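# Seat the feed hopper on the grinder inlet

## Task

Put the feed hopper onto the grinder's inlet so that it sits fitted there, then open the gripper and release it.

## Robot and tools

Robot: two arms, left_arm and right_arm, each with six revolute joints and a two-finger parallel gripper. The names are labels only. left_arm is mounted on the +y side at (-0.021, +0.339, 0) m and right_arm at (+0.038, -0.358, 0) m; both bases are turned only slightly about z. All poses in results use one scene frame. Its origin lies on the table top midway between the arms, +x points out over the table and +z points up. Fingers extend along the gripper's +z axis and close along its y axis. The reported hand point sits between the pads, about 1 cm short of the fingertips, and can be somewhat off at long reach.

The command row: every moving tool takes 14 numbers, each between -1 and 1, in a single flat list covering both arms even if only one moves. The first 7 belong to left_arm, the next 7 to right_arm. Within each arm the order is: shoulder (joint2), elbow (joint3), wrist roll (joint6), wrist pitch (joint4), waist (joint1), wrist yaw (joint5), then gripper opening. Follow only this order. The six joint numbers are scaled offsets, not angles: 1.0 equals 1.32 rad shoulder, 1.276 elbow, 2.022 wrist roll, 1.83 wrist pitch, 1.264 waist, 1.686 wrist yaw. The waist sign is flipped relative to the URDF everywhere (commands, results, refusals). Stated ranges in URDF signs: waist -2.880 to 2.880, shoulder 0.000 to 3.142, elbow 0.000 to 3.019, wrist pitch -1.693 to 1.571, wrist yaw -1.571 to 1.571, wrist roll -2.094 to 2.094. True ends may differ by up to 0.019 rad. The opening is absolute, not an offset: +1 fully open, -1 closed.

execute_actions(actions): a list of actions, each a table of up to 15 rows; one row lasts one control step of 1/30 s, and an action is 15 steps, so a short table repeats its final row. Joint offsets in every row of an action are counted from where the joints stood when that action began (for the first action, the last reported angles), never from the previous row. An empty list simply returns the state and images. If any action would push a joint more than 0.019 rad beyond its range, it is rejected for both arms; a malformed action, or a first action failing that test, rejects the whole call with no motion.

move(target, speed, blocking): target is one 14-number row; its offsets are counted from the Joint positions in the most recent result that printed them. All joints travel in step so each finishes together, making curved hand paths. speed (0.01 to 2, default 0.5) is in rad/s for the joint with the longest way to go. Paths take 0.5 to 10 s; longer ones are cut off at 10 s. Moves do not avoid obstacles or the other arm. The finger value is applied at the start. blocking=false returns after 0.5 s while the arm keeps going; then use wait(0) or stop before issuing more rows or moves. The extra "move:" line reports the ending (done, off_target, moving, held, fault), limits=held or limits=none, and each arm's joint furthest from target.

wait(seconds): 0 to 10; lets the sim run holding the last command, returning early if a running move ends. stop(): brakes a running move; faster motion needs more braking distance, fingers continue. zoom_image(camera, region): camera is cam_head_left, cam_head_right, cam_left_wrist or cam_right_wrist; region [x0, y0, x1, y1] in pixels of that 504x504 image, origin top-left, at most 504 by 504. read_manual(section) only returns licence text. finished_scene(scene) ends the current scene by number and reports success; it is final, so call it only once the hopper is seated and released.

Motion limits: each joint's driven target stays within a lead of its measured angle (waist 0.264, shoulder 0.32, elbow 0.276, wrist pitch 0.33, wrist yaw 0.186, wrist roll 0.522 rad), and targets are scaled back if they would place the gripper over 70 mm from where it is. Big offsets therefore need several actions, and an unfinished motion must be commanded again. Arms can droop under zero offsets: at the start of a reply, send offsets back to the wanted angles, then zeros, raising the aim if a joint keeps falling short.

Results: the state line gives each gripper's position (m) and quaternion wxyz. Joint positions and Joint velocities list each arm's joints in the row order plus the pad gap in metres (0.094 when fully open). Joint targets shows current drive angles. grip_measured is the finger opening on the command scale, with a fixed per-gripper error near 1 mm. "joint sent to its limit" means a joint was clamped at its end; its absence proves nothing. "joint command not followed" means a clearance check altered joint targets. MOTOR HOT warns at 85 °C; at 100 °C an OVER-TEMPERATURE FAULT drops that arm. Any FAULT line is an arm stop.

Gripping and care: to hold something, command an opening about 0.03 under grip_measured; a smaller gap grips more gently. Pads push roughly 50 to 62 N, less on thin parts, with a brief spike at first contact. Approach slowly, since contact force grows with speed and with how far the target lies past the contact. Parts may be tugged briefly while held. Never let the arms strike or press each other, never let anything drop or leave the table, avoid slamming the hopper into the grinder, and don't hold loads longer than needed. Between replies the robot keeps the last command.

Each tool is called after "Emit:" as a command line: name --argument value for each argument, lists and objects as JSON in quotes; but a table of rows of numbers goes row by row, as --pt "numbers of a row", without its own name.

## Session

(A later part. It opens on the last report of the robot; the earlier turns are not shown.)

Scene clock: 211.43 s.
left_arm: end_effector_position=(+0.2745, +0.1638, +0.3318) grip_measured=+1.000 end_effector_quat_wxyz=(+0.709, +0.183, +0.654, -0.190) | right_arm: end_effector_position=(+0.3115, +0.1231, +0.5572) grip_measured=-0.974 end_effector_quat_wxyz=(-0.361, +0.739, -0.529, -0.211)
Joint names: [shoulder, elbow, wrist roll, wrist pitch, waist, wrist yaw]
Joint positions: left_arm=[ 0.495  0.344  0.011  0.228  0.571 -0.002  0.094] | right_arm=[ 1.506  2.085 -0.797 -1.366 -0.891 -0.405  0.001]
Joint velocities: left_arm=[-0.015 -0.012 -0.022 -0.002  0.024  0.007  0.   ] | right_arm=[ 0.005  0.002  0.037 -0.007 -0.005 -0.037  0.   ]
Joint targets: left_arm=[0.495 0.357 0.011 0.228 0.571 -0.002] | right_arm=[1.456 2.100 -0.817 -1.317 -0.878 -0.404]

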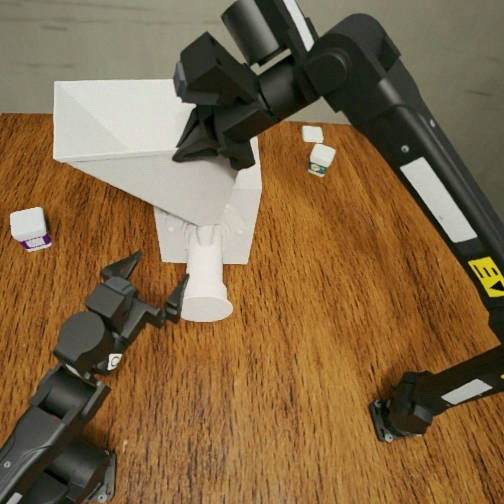

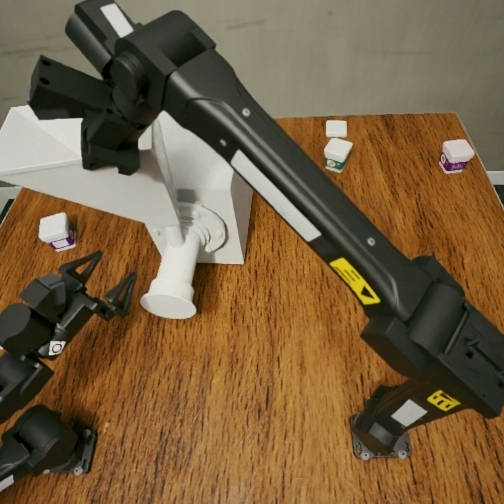

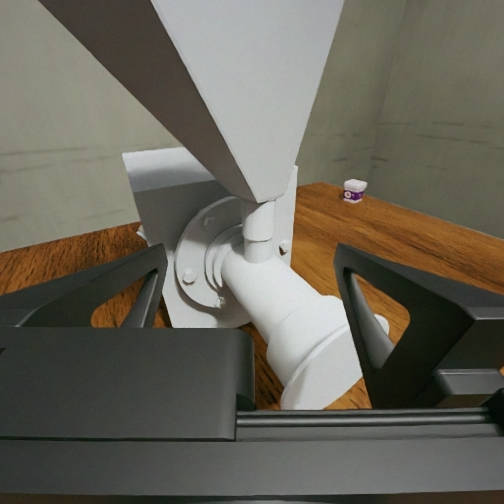

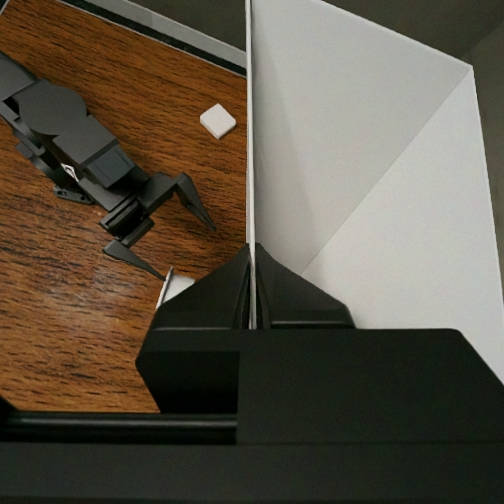

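Jammed. Support more with the elbow, less pull-back, stronger waist.

Emit:
execute_actions --actions '[[[0,0.01,0,0,0,0,1,-0.03,0.05,0.01,0.025,0.045,0.01,-1]],[[0,0.01,0,0,0,0,1,-0.025,0.03,0,0.025,0.035,0.01,-1]],[[0,0.01,0,0,0,0,1,-0.03,0.01,0,0.025,0.02,0,-1]]]'

Emit:
zoom_image --camera "cam_left_wrist" --region '[190,140,330,280]'

Scene clock: 220.00 s.
left_arm: end_effector_position=(+0.2745, +0.1638, +0.3318) grip_measured=+1.000 end_effector_quat_wxyz=(+0.709, +0.183, +0.654, -0.190) | right_arm: end_effector_position=(+0.3124, +0.1228, +0.5572) grip_measured=-0.974 end_effector_quat_wxyz=(-0.360, +0.736, -0.531, -0.215)
Joint names: [shoulder, elbow, wrist roll, wrist pitch, waist, wrist yaw]
Joint positions: left_arm=[ 0.495  0.344  0.011  0.228  0.571 -0.002  0.094] | right_arm=[ 1.506  2.083 -0.79  -1.364 -0.887 -0.414  0.001]
Joint velocities: left_arm=[-0.015  0.007  0.037 -0.002 -0.005 -0.007  0.   ] | right_arm=[-0.005  0.007 -0.022 -0.017  0.005  0.037  0.001]
Joint targets: left_arm=[0.495 0.357 0.011 0.228 0.571 -0.002] | right_arm=[1.467 2.097 -0.790 -1.319 -0.862 -0.408]

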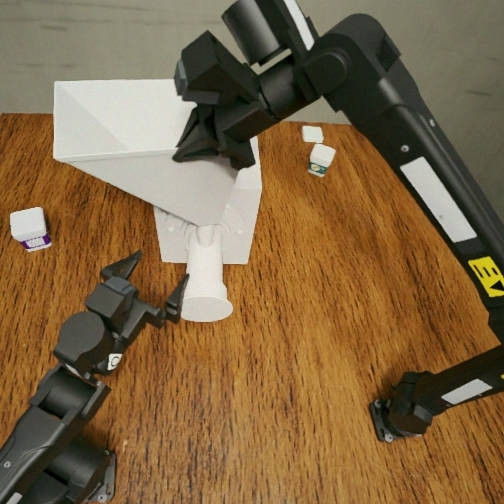

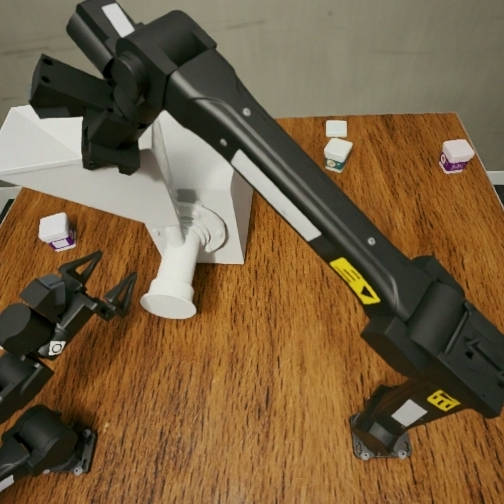

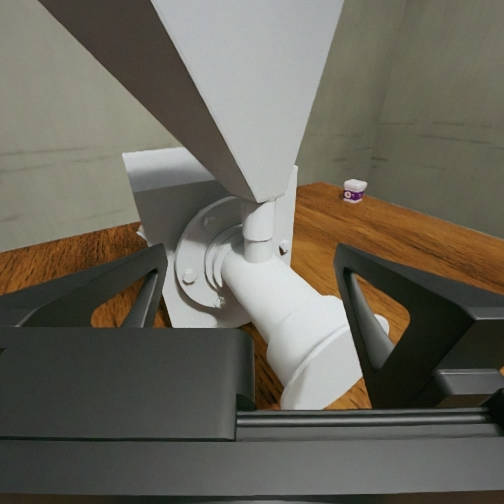

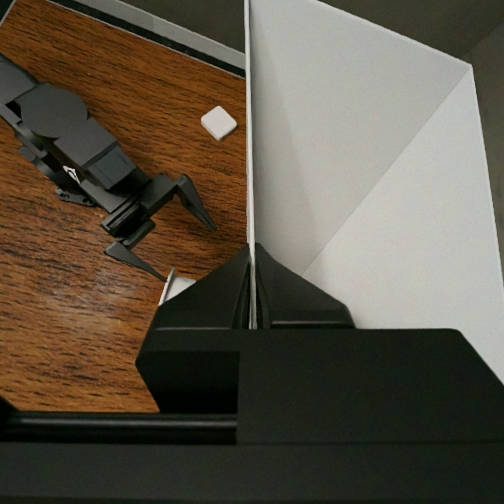

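Region (190, 140, 330, 280) of cam_left_wrist's 504x504 image, scaled by 3.600, with more detail than that image has.

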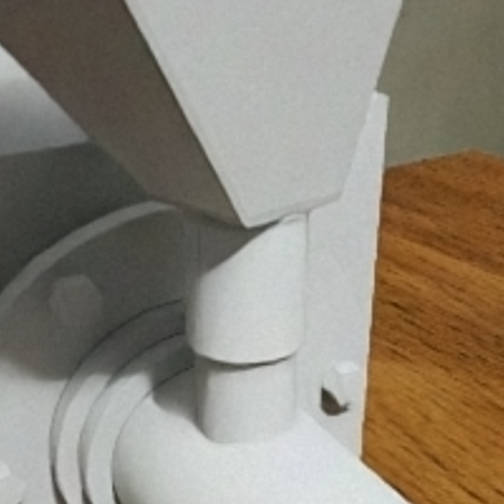

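Emit:
execute_actions --actions '[[[0,0.01,0,0,0,0,1,0.0,0.06,0.03,0.02,0.07,0,-1]],[[0,0.01,0,0,0,0,1,0,0.04,0.02,0.02,0.05,0,-1]],[[0,0.01,0,0,0,0,1,-0.01,0.01,0,0.02,0.02,0,-1]]]'

Emit:
zoom_image --camera "cam_left_wrist" --region '[190,140,330,280]'

Scene clock: 227.30 s.
left_arm: end_effector_position=(+0.2745, +0.1638, +0.3318) grip_measured=+1.000 end_effector_quat_wxyz=(+0.709, +0.183, +0.654, -0.190) | right_arm: end_effector_position=(+0.3139, +0.1246, +0.5576) grip_measured=-0.974 end_effector_quat_wxyz=(-0.358, +0.735, -0.526, -0.234)
Joint names: [shoulder, elbow, wrist roll, wrist pitch, waist, wrist yaw]
Joint positions: left_arm=[ 0.495  0.344  0.011  0.228  0.571 -0.002  0.094] | right_arm=[ 1.514  2.085 -0.791 -1.359 -0.873 -0.461  0.001]
Joint velocities: left_arm=[-0.005  0.002 -0.007 -0.012  0.034 -0.007  0.   ] | right_arm=[ 0.005 -0.002  0.007 -0.007  0.005 -0.066  0.001]
Joint targets: left_arm=[0.495 0.357 0.011 0.228 0.571 -0.002] | right_arm=[1.500 2.098 -0.782 -1.322 -0.848 -0.457]

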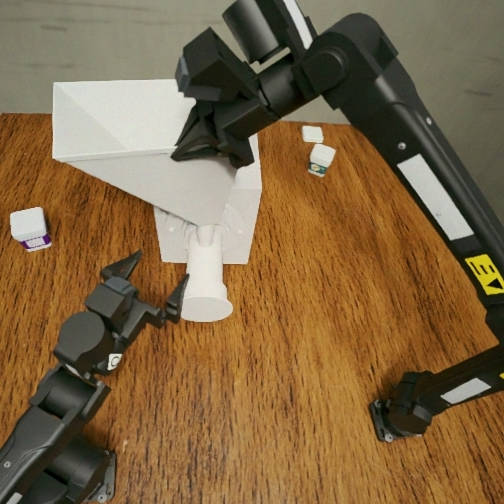

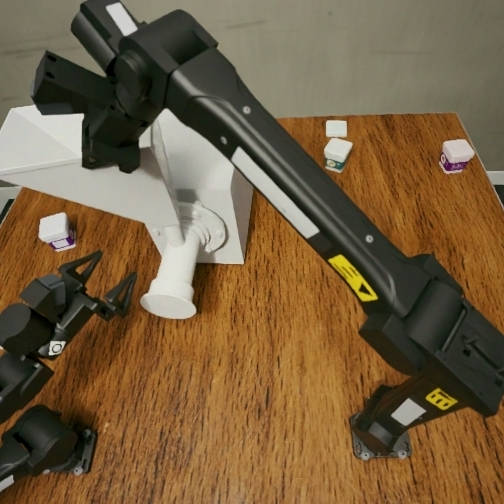

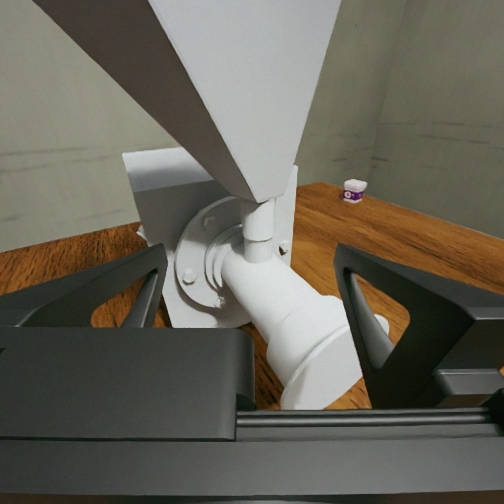

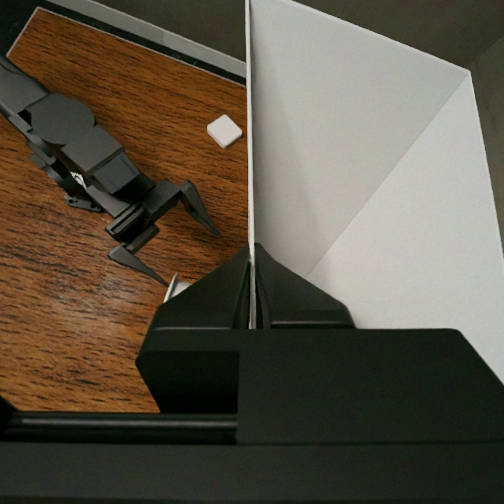

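Region (190, 140, 330, 280) of cam_left_wrist's 504x504 image, scaled by 3.600, with more detail than that image has.

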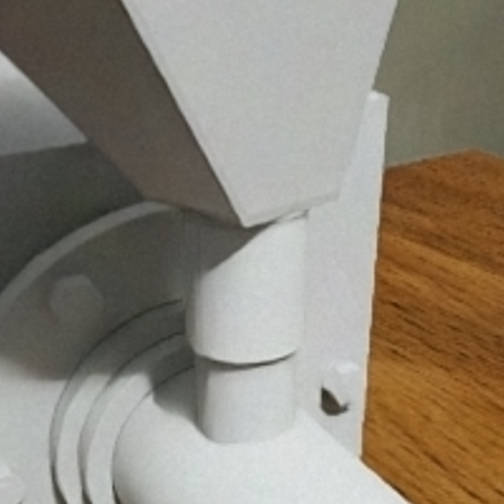

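Emit:
execute_actions --actions '[[[0,0.01,0,0,0,0,1,-0.03,0.09,0,0.02,0.07,0.03,-1]],[[0,0.01,0,0,0,0,1,-0.03,0.05,0,0.02,0.09,0.04,-1]],[[0,0.01,0,0,0,0,1,-0.03,0.02,0,0.02,0.06,0.03,-1]]]'

Emit:
zoom_image --camera "cam_head_right" --region '[110,130,270,290]'

Scene clock: 240.97 s.
left_arm: end_effector_position=(+0.2745, +0.1638, +0.3318) grip_measured=+1.000 end_effector_quat_wxyz=(+0.709, +0.183, +0.654, -0.190) | right_arm: end_effector_position=(+0.3163, +0.1236, +0.5577) grip_measured=-0.974 end_effector_quat_wxyz=(-0.360, +0.734, -0.528, -0.228)
Joint names: [shoulder, elbow, wrist roll, wrist pitch, waist, wrist yaw]
Joint positions: left_arm=[ 0.495  0.344  0.011  0.228  0.571 -0.002  0.094] | right_arm=[ 1.514  2.087 -0.793 -1.359 -0.872 -0.449  0.001]
Joint velocities: left_arm=[-0.015  0.002 -0.051 -0.012 -0.005 -0.022  0.   ] | right_arm=[-0.005 -0.017  0.007 -0.002  0.005  0.051  0.   ]
Joint targets: left_arm=[0.495 0.357 0.011 0.228 0.571 -0.002] | right_arm=[1.474 2.112 -0.793 -1.322 -0.796 -0.399]

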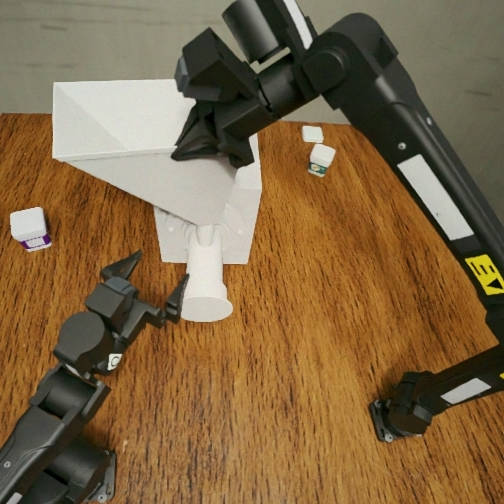

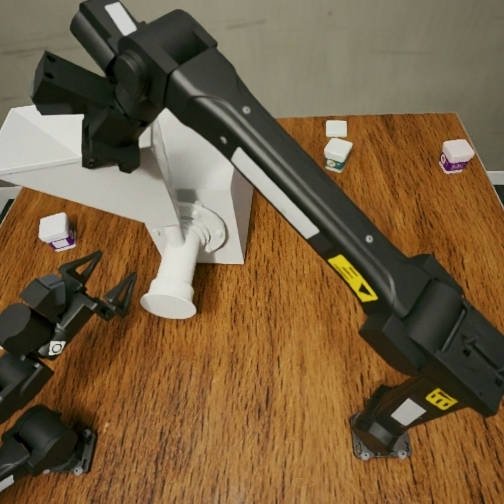

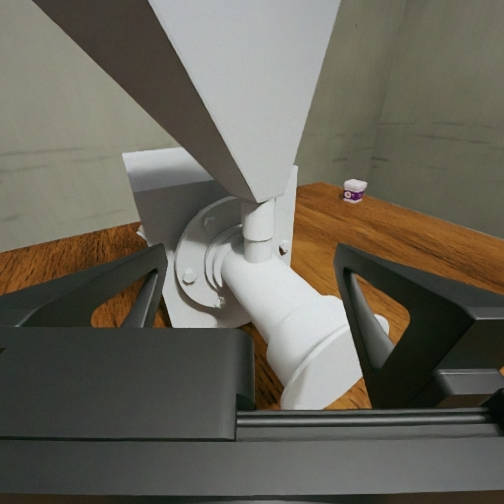

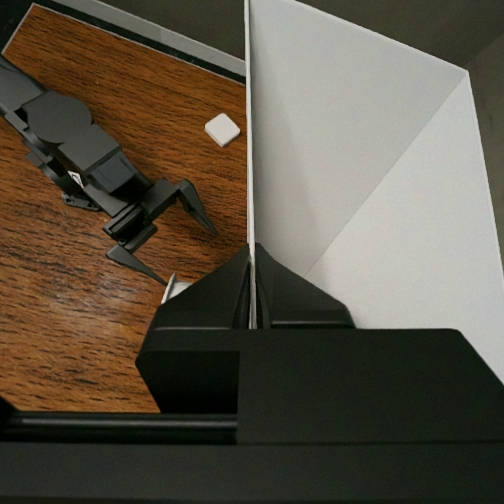

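Region (110, 130, 270, 290) of cam_head_right's 504x504 image, scaled by 3.150, with more detail than that image has.

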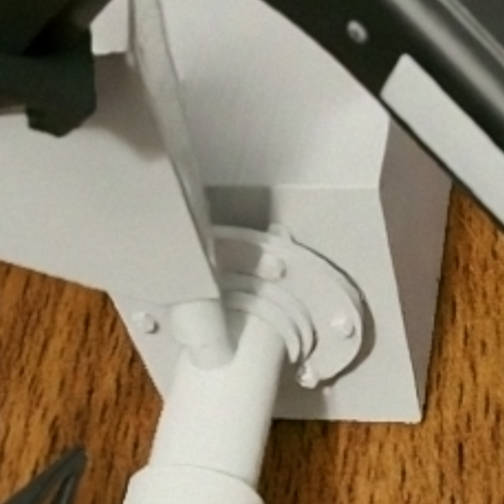

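Clear of the box; probably leaning away already. Try the opposite direction.

Emit:
execute_actions --actions '[[[0,0.01,0,0,0,0,1,-0.035,0.04,-0.035,0.025,-0.02,0.01,-1]],[[0,0.01,0,0,0,0,1,-0.035,0.02,-0.035,0.025,-0.02,0.01,-1]],[[0,0.01,0,0,0,0,1,-0.035,0.0,-0.03,0.025,-0.01,0.0,-1]]]'

Scene clock: 247.20 s.
left_arm: end_effector_position=(+0.2745, +0.1638, +0.3318) grip_measured=+1.000 end_effector_quat_wxyz=(+0.709, +0.183, +0.654, -0.190) | right_arm: end_effector_position=(+0.3001, +0.1383, +0.5293) grip_measured=-0.974 end_effector_quat_wxyz=(-0.342, +0.771, -0.497, -0.203)
Joint names: [shoulder, elbow, wrist roll, wrist pitch, waist, wrist yaw]
Joint positions: left_arm=[ 0.495  0.344  0.011  0.228  0.571 -0.002  0.094] | right_arm=[ 1.518  2.038 -0.873 -1.357 -0.924 -0.405  0.001]
Joint velocities: left_arm=[ 0.005 -0.007  0.007 -0.017  0.015 -0.007  0.   ] | right_arm=[-0.024  0.002 -0.007 -0.037 -0.005  0.007 -0.001]
Joint targets: left_arm=[0.495 0.357 0.011 0.228 0.571 -0.002] | right_arm=[1.474 2.066 -0.906 -1.312 -0.925 -0.406]

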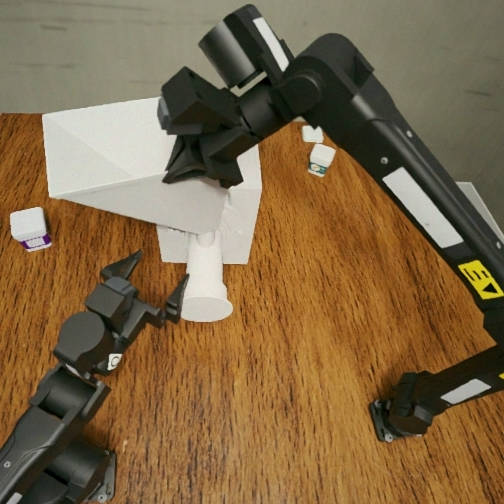

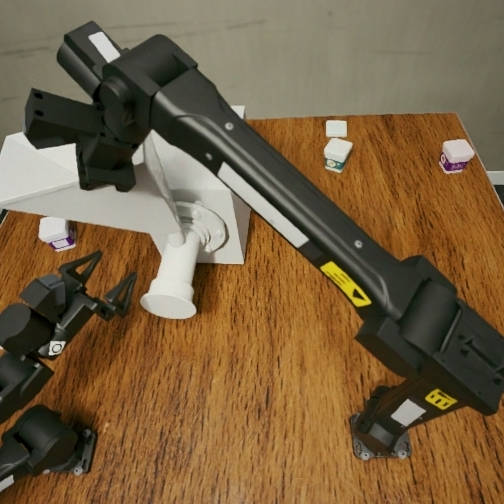

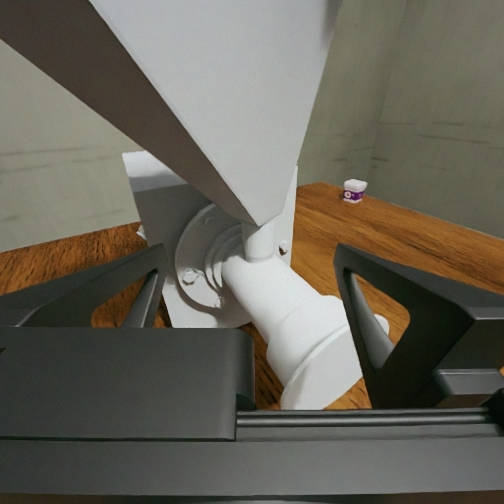

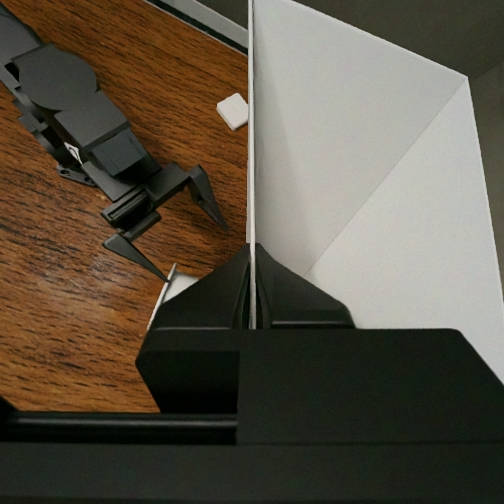

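Emit:
execute_actions --actions '[[[0,0.01,0,0,0,0,1,-0.04,0,-0.01,0.02,0,0,-1]],[[0,0.01,0,0,0,0,1,-0.01,0.01,0,0,0,0,0]],[[0,0.01,0,0,0,0,1,-0.05,0.04,0,0,-0.015,0,0.2]],[[0,0.01,0,0,0,0,1,-0.06,0.04,0,0,-0.015,0,0.2]],[[0,0.01,0,0,0,0,1,-0.06,0.04,0,0,0,0,0.2]]]'

Emit:
zoom_image --camera "cam_left_wrist" --region '[190,140,330,280]'

Scene clock: 256.33 s.
left_arm: end_effector_position=(+0.2745, +0.1638, +0.3318) grip_measured=+1.000 end_effector_quat_wxyz=(+0.709, +0.183, +0.654, -0.190) | right_arm: end_effector_position=(+0.2229, +0.0447, +0.6600) grip_measured=+0.197 end_effector_quat_wxyz=(-0.462, +0.747, -0.433, -0.202)
Joint names: [shoulder, elbow, wrist roll, wrist pitch, waist, wrist yaw]
Joint positions: left_arm=[ 0.495  0.344  0.011  0.228  0.571 -0.002  0.094] | right_arm=[ 1.267  2.059 -0.877 -1.357 -0.947 -0.406  0.056]
Joint velocities: left_arm=[-0.015 -0.012 -0.051 -0.007 -0.005  0.022  0.   ] | right_arm=[ 0.005  0.002 -0.037 -0.007 -0.005  0.037  0.   ]
Joint targets: left_arm=[0.495 0.357 0.011 0.228 0.571 -0.002] | right_arm=[1.278 2.094 -0.877 -1.357 -0.947 -0.406]

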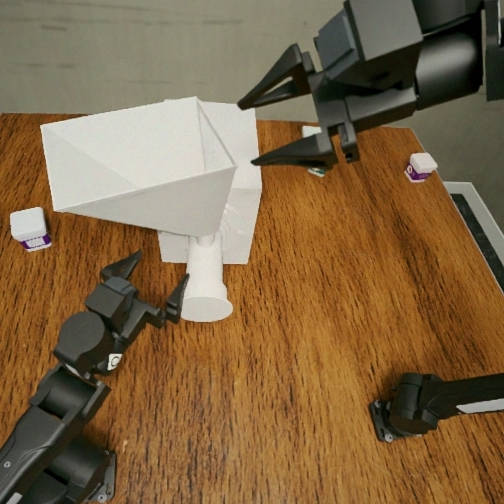

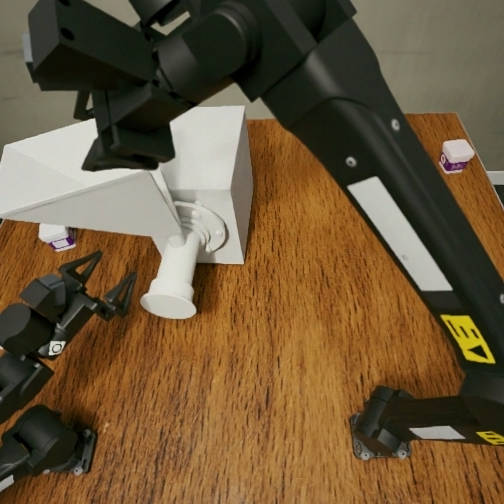

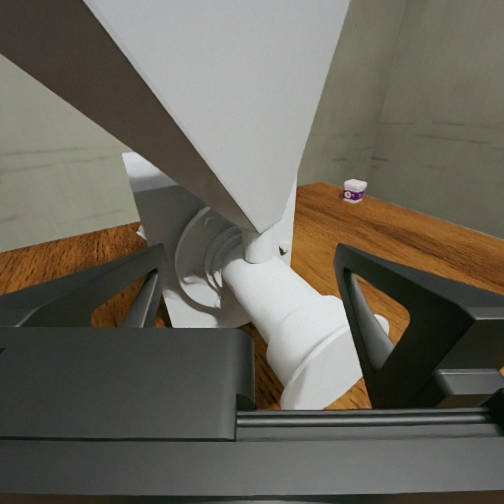

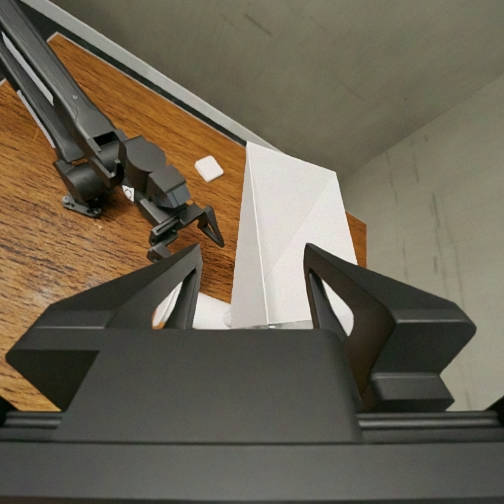

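Region (190, 140, 330, 280) of cam_left_wrist's 504x504 image, scaled by 3.600, with more detail than that image has.

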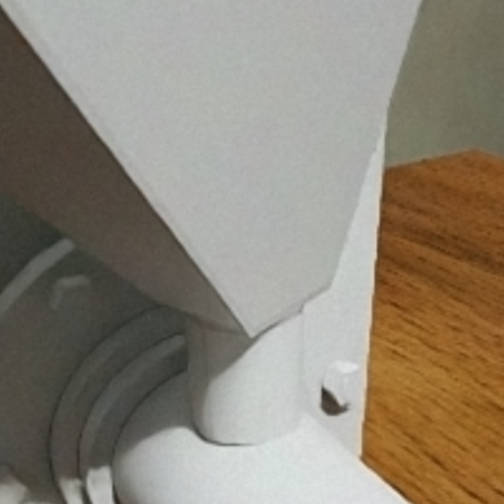

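Emit:
finished_scene --scene 2

The scene is finished: the task was done.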